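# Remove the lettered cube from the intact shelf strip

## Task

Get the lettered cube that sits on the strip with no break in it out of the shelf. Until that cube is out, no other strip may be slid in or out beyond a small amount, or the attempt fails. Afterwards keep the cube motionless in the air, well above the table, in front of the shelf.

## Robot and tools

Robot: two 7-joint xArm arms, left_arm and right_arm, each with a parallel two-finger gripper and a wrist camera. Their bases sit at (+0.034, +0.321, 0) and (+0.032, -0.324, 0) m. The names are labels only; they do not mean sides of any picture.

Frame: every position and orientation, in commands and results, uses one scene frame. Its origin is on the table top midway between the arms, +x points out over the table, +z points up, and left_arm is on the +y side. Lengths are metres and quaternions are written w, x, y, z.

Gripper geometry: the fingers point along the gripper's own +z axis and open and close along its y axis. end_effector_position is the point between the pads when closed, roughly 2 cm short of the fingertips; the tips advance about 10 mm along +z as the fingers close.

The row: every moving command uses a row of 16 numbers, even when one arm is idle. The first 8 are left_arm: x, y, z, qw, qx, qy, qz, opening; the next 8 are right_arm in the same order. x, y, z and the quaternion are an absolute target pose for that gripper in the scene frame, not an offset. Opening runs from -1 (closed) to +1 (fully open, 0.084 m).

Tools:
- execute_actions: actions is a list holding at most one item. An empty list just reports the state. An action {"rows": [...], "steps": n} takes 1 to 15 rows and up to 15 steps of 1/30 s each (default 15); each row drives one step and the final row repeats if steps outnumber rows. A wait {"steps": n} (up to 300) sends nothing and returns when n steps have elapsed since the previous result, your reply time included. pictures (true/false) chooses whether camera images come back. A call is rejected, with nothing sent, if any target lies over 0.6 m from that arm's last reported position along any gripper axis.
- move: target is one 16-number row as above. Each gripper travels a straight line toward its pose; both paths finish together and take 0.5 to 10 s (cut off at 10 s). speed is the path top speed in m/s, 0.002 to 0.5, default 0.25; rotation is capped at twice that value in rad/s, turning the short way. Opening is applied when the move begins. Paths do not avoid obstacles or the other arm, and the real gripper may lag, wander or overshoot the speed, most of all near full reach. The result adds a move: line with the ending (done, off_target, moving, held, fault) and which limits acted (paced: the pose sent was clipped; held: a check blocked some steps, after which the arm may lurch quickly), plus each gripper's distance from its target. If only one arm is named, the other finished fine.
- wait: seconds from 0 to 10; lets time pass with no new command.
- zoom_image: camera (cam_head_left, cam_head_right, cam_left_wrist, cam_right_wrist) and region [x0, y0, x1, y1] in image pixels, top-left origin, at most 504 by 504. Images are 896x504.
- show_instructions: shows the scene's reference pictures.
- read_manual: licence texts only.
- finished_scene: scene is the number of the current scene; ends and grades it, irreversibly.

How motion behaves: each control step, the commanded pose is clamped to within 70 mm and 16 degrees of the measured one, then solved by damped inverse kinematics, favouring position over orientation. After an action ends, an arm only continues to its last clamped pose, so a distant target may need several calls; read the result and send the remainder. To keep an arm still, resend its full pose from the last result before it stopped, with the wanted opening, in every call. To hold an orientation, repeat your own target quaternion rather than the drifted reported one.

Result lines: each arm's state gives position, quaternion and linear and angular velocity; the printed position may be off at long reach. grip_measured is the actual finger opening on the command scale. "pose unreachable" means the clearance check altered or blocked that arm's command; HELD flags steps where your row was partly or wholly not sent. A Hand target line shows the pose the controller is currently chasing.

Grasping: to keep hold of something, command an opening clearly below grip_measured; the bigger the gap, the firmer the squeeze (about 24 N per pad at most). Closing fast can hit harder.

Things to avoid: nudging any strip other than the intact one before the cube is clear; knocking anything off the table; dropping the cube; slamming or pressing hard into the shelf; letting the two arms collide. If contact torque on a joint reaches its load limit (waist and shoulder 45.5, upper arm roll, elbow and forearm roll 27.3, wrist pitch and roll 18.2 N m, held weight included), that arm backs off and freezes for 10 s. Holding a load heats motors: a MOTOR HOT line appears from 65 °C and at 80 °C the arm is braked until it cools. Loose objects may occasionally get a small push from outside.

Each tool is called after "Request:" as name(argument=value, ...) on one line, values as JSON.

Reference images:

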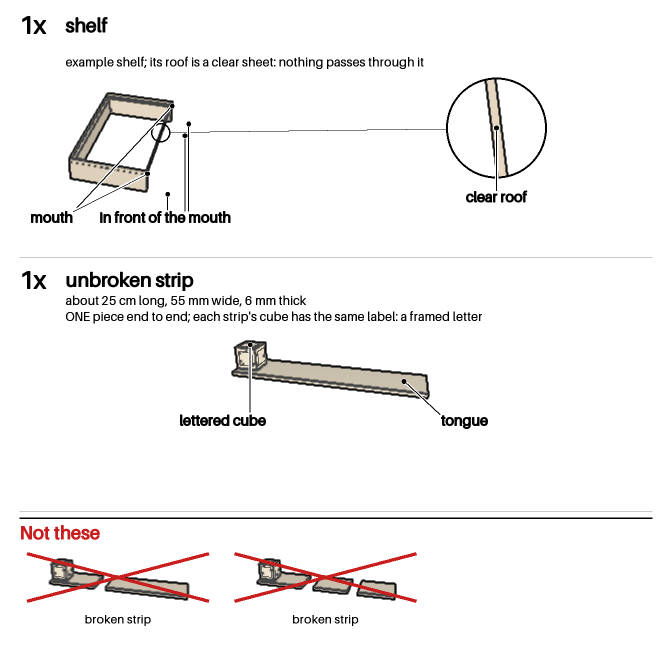

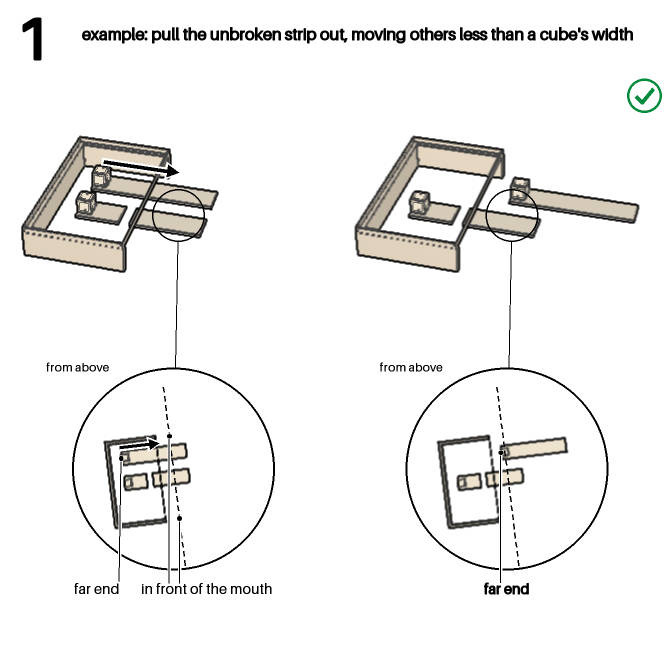

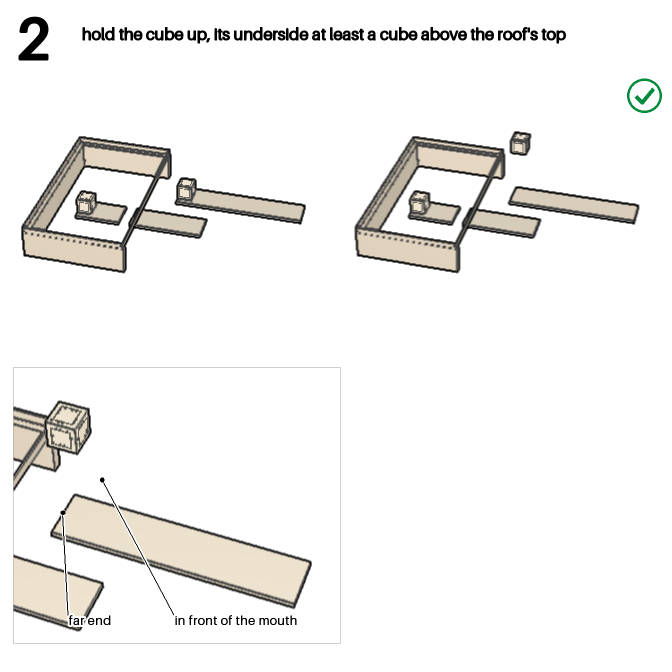

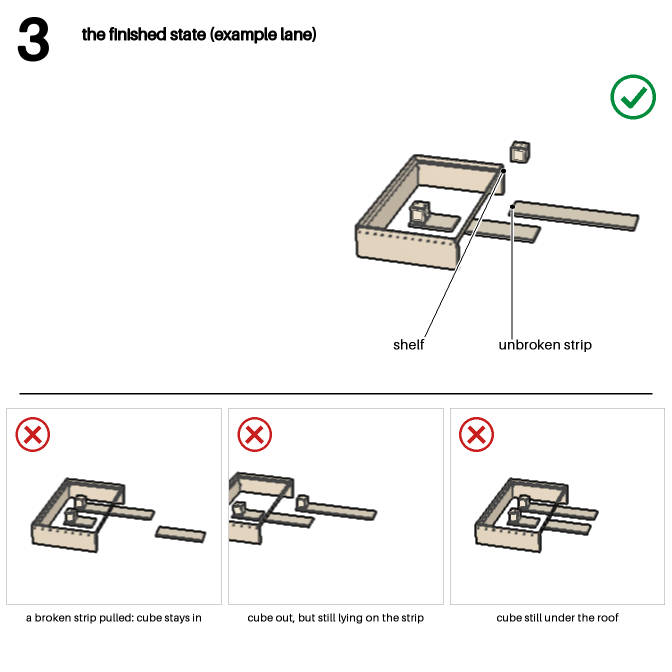

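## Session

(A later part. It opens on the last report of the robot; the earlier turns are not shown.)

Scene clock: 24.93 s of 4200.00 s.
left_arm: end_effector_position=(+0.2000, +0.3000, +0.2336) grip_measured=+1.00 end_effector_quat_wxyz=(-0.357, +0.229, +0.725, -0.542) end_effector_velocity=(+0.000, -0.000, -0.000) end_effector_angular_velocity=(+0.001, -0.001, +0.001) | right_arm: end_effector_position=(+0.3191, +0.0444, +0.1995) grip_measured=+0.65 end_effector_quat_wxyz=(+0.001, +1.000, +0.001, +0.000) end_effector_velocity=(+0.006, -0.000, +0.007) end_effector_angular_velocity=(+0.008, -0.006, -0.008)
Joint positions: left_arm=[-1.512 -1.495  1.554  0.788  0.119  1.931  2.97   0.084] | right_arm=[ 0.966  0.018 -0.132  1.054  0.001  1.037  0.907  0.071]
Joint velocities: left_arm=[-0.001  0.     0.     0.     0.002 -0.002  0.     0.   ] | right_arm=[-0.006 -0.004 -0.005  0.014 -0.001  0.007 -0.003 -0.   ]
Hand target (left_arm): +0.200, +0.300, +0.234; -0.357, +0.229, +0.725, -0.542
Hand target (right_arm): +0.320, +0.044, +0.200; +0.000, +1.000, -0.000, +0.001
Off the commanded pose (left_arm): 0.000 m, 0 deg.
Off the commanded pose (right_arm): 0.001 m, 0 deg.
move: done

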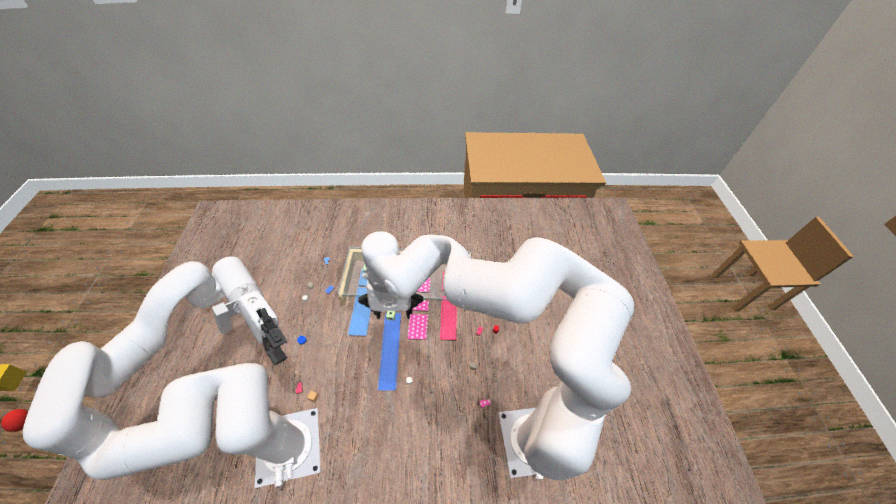

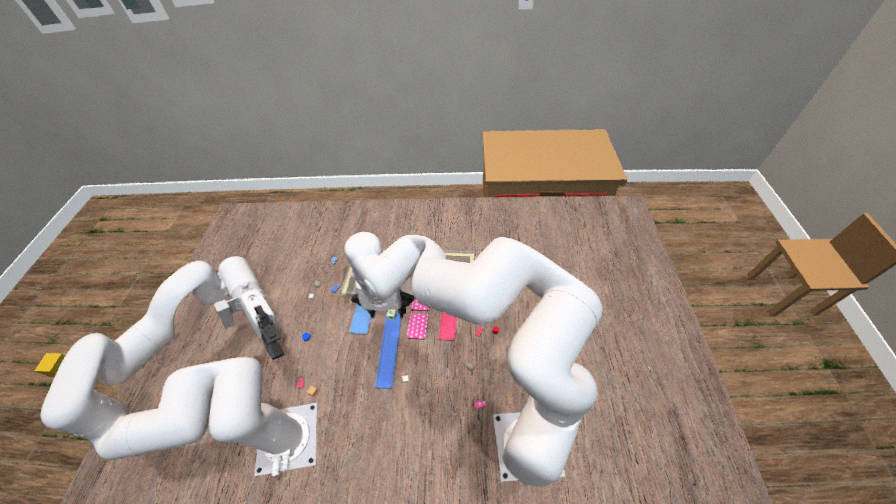

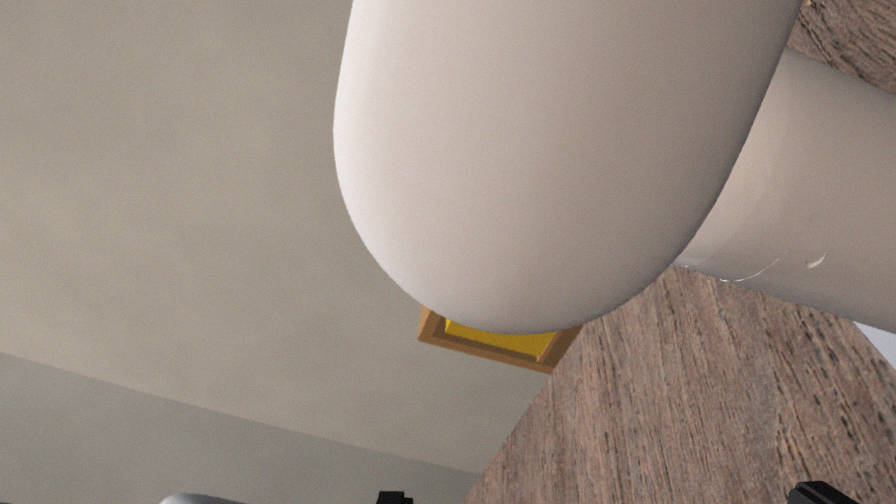

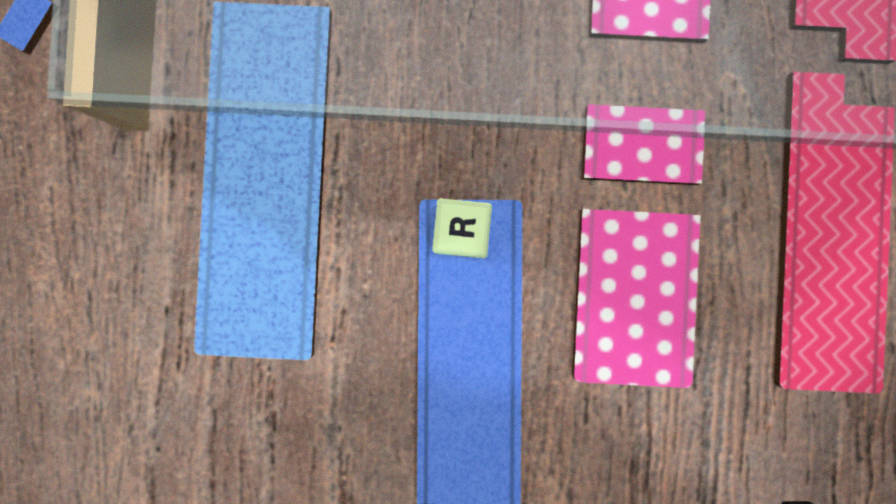

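Request:
move(target=[0.2,0.3,0.2336,-0.357,0.229,0.725,-0.542,1,0.397,0.076,0.08,0,1,0,0,0.2])

Request:
move(target=[0.2,0.3,0.2336,-0.357,0.229,0.725,-0.542,1,0.397,0.076,0.03,0,1,0,0,0.2], speed=0.05)

Request:
move(target=[0.2,0.3,0.2336,-0.357,0.229,0.725,-0.542,1,0.397,0.076,0.03,0,1,0,0,-0.8])

Request:
move(target=[0.2,0.3,0.2336,-0.357,0.229,0.725,-0.542,1,0.37,0.076,0.22,0,1,0,0,-0.8], speed=0.15)

Scene clock: 31.27 s of 4200.00 s.
left_arm: end_effector_position=(+0.2000, +0.3000, +0.2336) grip_measured=+1.00 end_effector_quat_wxyz=(-0.357, +0.229, +0.725, -0.542) end_effector_velocity=(-0.000, -0.000, -0.000) end_effector_angular_velocity=(-0.000, +0.000, -0.001) | right_arm: end_effector_position=(+0.3971, +0.0770, +0.0807) grip_measured=+0.19 end_effector_quat_wxyz=(-0.001, +1.000, +0.000, -0.000) end_effector_velocity=(-0.000, -0.003, -0.005) end_effector_angular_velocity=(-0.008, +0.005, -0.002)
Joint positions: left_arm=[-1.512 -1.495  1.554  0.788  0.119  1.931  2.97   0.084] | right_arm=[ 0.898  0.419 -0.153  1.219  0.088  0.805  0.771  0.052]
Joint velocities: left_arm=[-0.001  0.     0.     0.    -0.     0.001  0.     0.   ] | right_arm=[-0.002  0.008 -0.001 -0.001 -0.     0.001 -0.     0.   ]
Hand target (left_arm): +0.200, +0.300, +0.234; -0.357, +0.229, +0.725, -0.542
Hand target (right_arm): +0.397, +0.077, +0.080; -0.000, +1.000, -0.000, -0.001
Off the commanded pose (left_arm): 0.000 m, 0 deg.
Off the commanded pose (right_arm): 0.001 m, 0 deg.
After step 90, 2.23 s passed at rest.
move: done

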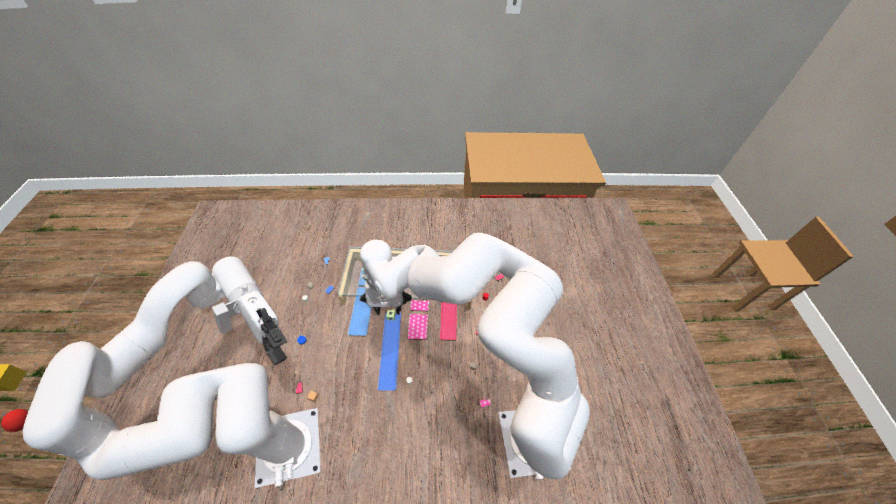

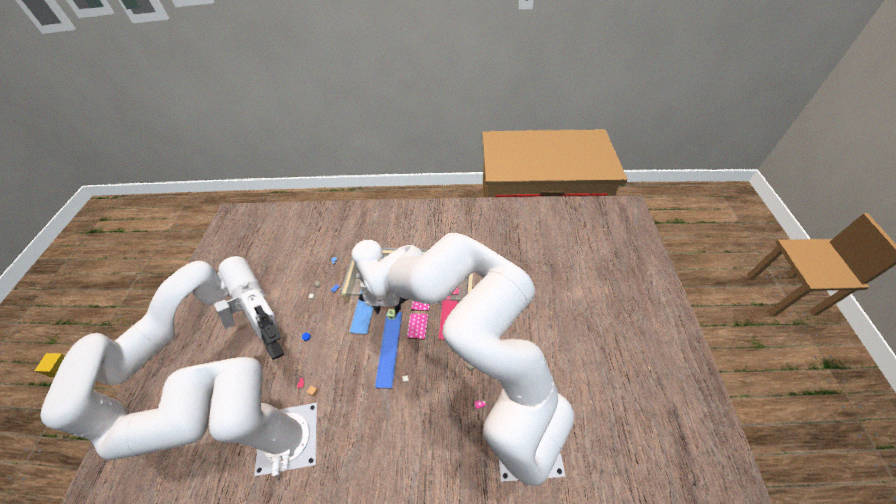

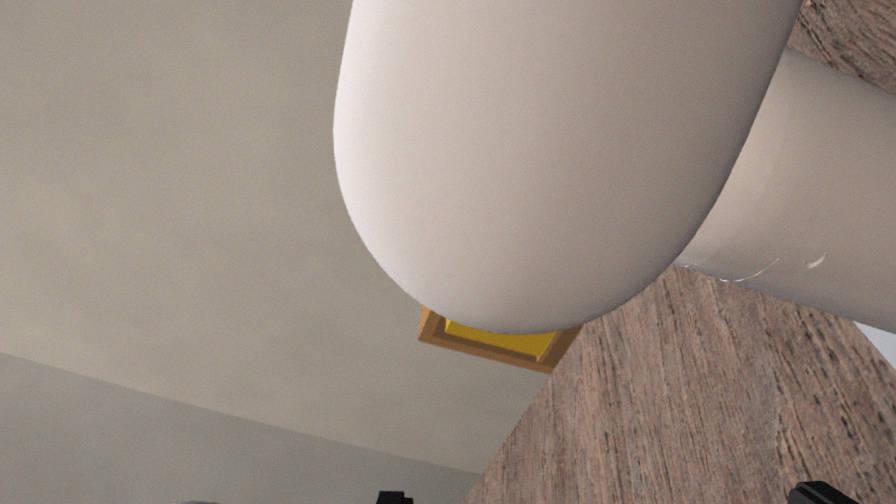

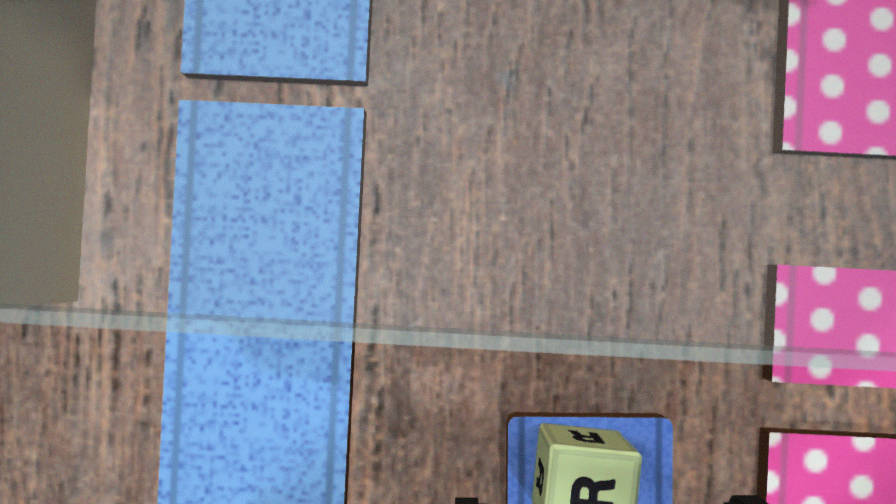

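Scene clock: 32.60 s of 4200.00 s.
left_arm: end_effector_position=(+0.2000, +0.3000, +0.2336) grip_measured=+1.00 end_effector_quat_wxyz=(-0.357, +0.229, +0.725, -0.542) end_effector_velocity=(+0.000, -0.000, -0.000) end_effector_angular_velocity=(-0.000, -0.000, +0.002) | right_arm: end_effector_position=(+0.3972, +0.0764, +0.0302) grip_measured=+0.19 end_effector_quat_wxyz=(-0.000, +1.000, -0.000, +0.000) end_effector_velocity=(+0.001, +0.002, +0.001) end_effector_angular_velocity=(+0.004, -0.003, +0.000)
Joint positions: left_arm=[-1.512 -1.495  1.554  0.788  0.119  1.931  2.97   0.084] | right_arm=[ 0.889  0.515 -0.141  1.199  0.109  0.691  0.757  0.052]
Joint velocities: left_arm=[ 0.    -0.001  0.    -0.     0.    -0.001 -0.    -0.   ] | right_arm=[ 0.001  0.    -0.     0.002  0.001 -0.004 -0.    -0.   ]
Hand target (left_arm): +0.200, +0.300, +0.234; -0.357, +0.229, +0.725, -0.542
Hand target (right_arm): +0.397, +0.076, +0.030; -0.000, +1.000, -0.000, -0.000
Off the commanded pose (left_arm): 0.000 m, 0 deg.
Off the commanded pose (right_arm): 0.000 m, 0 deg.
move: done

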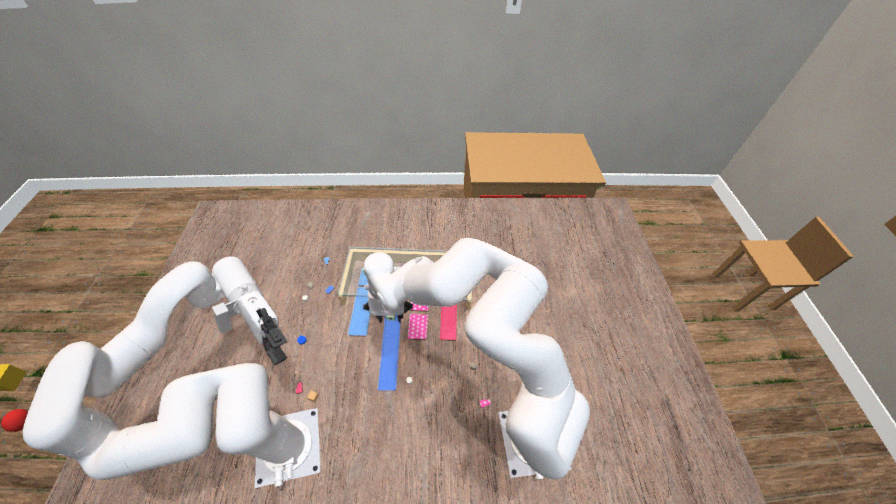

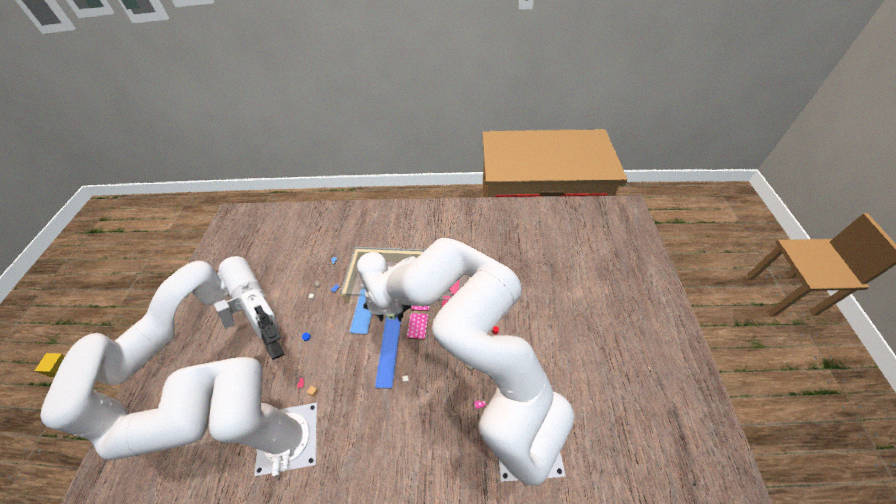

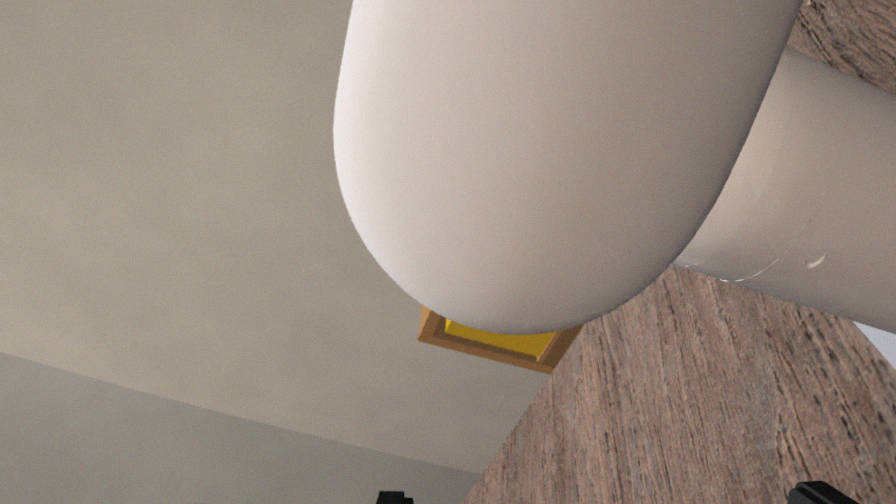

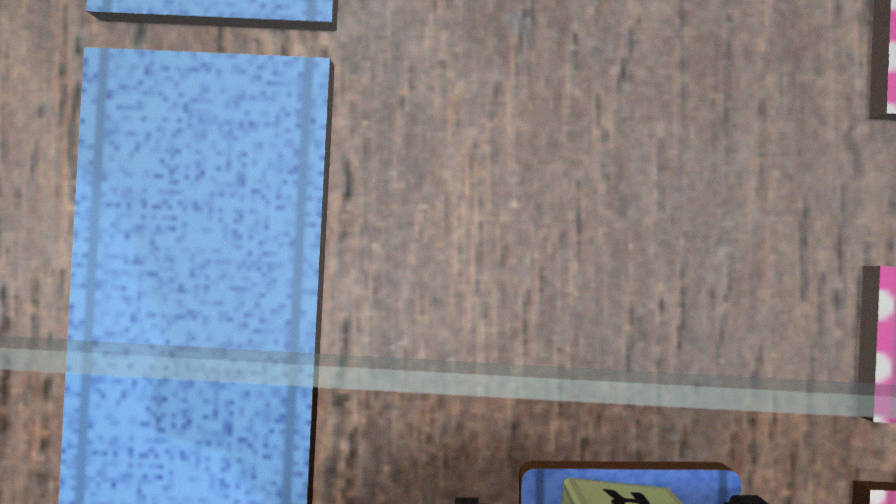

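Scene clock: 33.30 s of 4200.00 s.
left_arm: end_effector_position=(+0.2000, +0.3000, +0.2336) grip_measured=+1.00 end_effector_quat_wxyz=(-0.357, +0.229, +0.725, -0.542) end_effector_velocity=(-0.000, +0.000, -0.000) end_effector_angular_velocity=(+0.000, -0.000, +0.000) | right_arm: end_effector_position=(+0.3973, +0.0764, +0.0305) grip_measured=-0.45 end_effector_quat_wxyz=(-0.001, +1.000, +0.000, +0.000) end_effector_velocity=(+0.000, -0.001, -0.000) end_effector_angular_velocity=(-0.001, +0.000, -0.000)
Joint positions: left_arm=[-1.512 -1.495  1.554  0.788  0.119  1.931  2.97   0.084] | right_arm=[ 0.89   0.514 -0.141  1.198  0.109  0.69   0.757  0.024]
Joint velocities: left_arm=[ 0. -0.  0. -0.  0.  0. -0.  0.] | right_arm=[-0.001  0.    -0.    -0.    -0.     0.     0.     0.   ]
Hand target (left_arm): +0.200, +0.300, +0.234; -0.357, +0.229, +0.725, -0.542
Hand target (right_arm): +0.397, +0.076, +0.030; +0.000, +1.000, -0.000, +0.000
Off the commanded pose (left_arm): 0.000 m, 0 deg.
Off the commanded pose (right_arm): 0.001 m, 0 deg.
move: done

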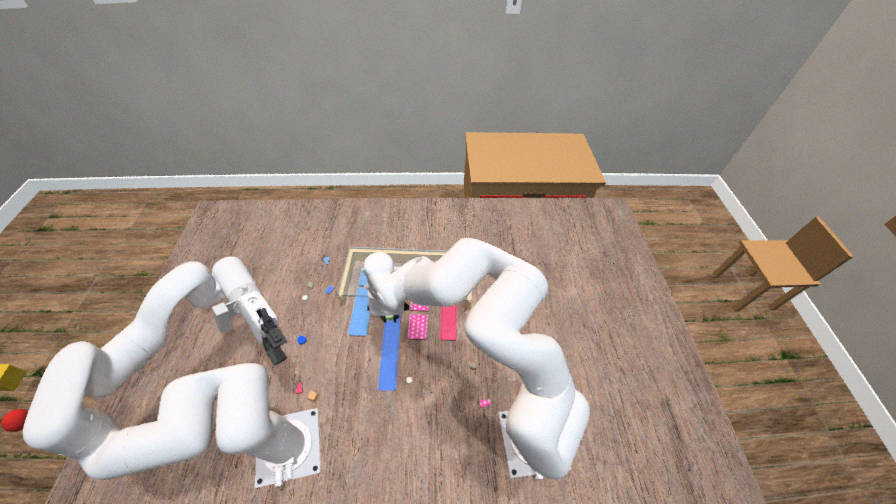

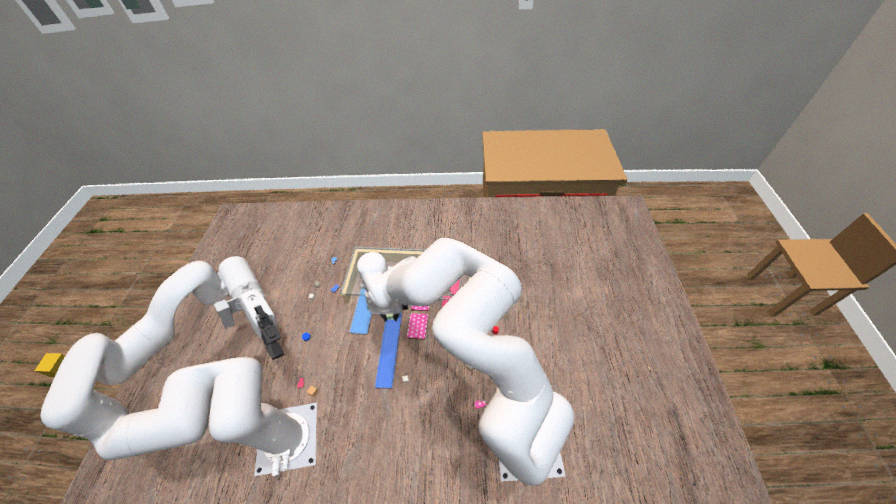

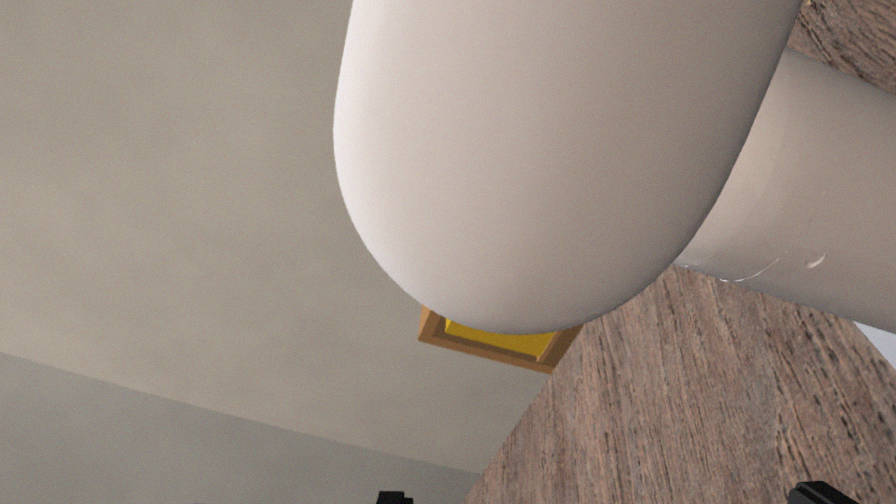

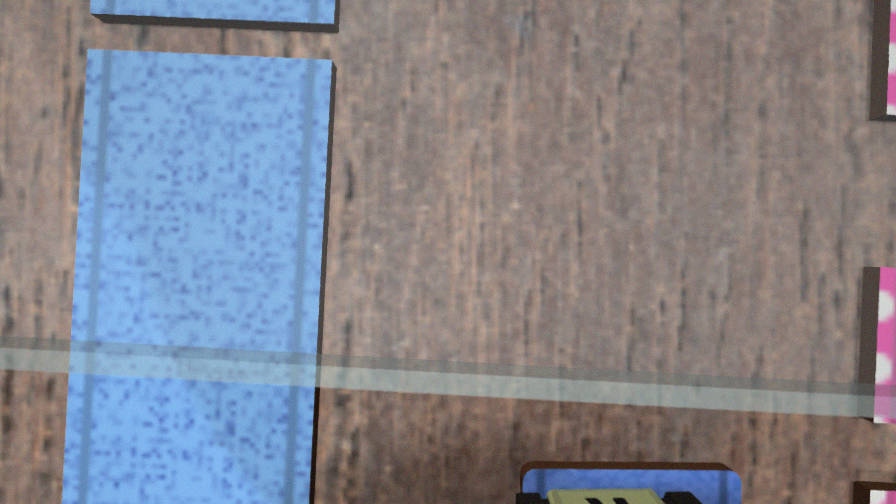

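Scene clock: 34.97 s of 4200.00 s.
left_arm: end_effector_position=(+0.2000, +0.3000, +0.2336) grip_measured=+1.00 end_effector_quat_wxyz=(-0.357, +0.229, +0.725, -0.542) end_effector_velocity=(-0.000, -0.000, +0.000) end_effector_angular_velocity=(-0.001, +0.001, -0.000) | right_arm: end_effector_position=(+0.3695, +0.0747, +0.2192) grip_measured=-0.45 end_effector_quat_wxyz=(+0.001, +1.000, +0.000, -0.000) end_effector_velocity=(-0.000, +0.001, +0.002) end_effector_angular_velocity=(+0.000, -0.000, +0.001)
Joint positions: left_arm=[-1.512 -1.495  1.554  0.788  0.119  1.931  2.97   0.084] | right_arm=[ 0.94   0.182 -0.158  1.313  0.03   1.135  0.847  0.024]
Joint velocities: left_arm=[ 0.    -0.001  0.     0.    -0.001  0.    -0.     0.   ] | right_arm=[ 0.001 -0.001  0.     0.006 -0.001  0.006  0.001  0.   ]
Hand target (left_arm): +0.200, +0.300, +0.234; -0.357, +0.229, +0.725, -0.542
Hand target (right_arm): +0.370, +0.075, +0.220; +0.000, +1.000, +0.000, +0.000
Off the commanded pose (left_arm): 0.000 m, 0 deg.
Off the commanded pose (right_arm): 0.002 m, 0 deg.
move: done

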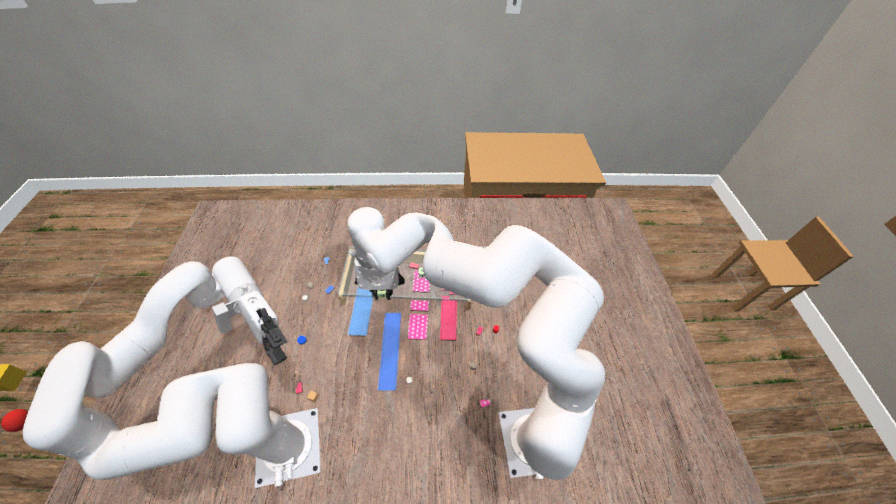

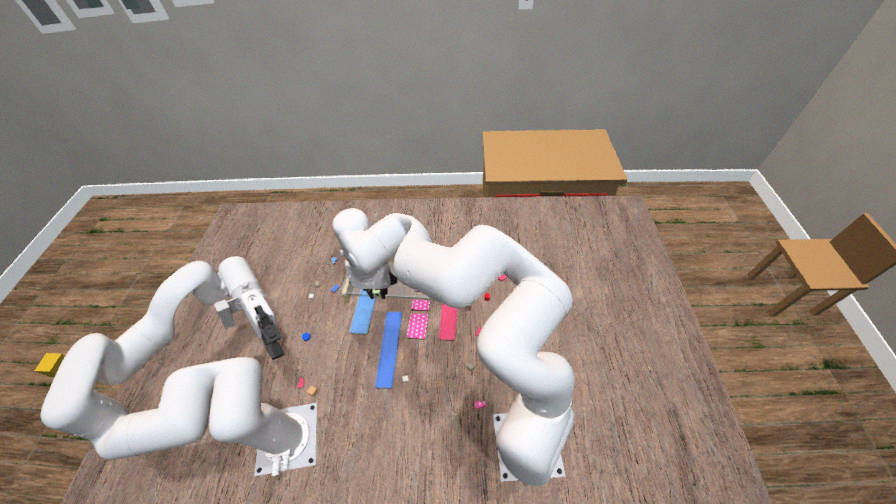

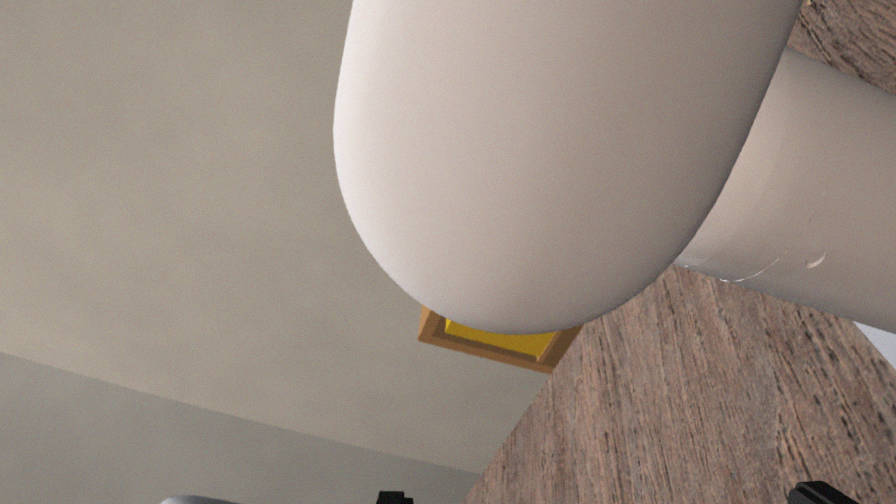

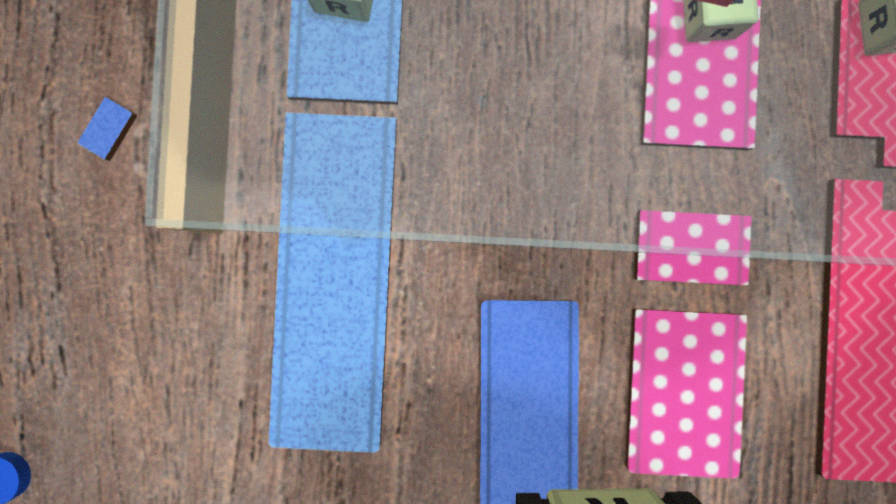

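Request:
finished_scene(scene=1)

The scene is finished: the task was done.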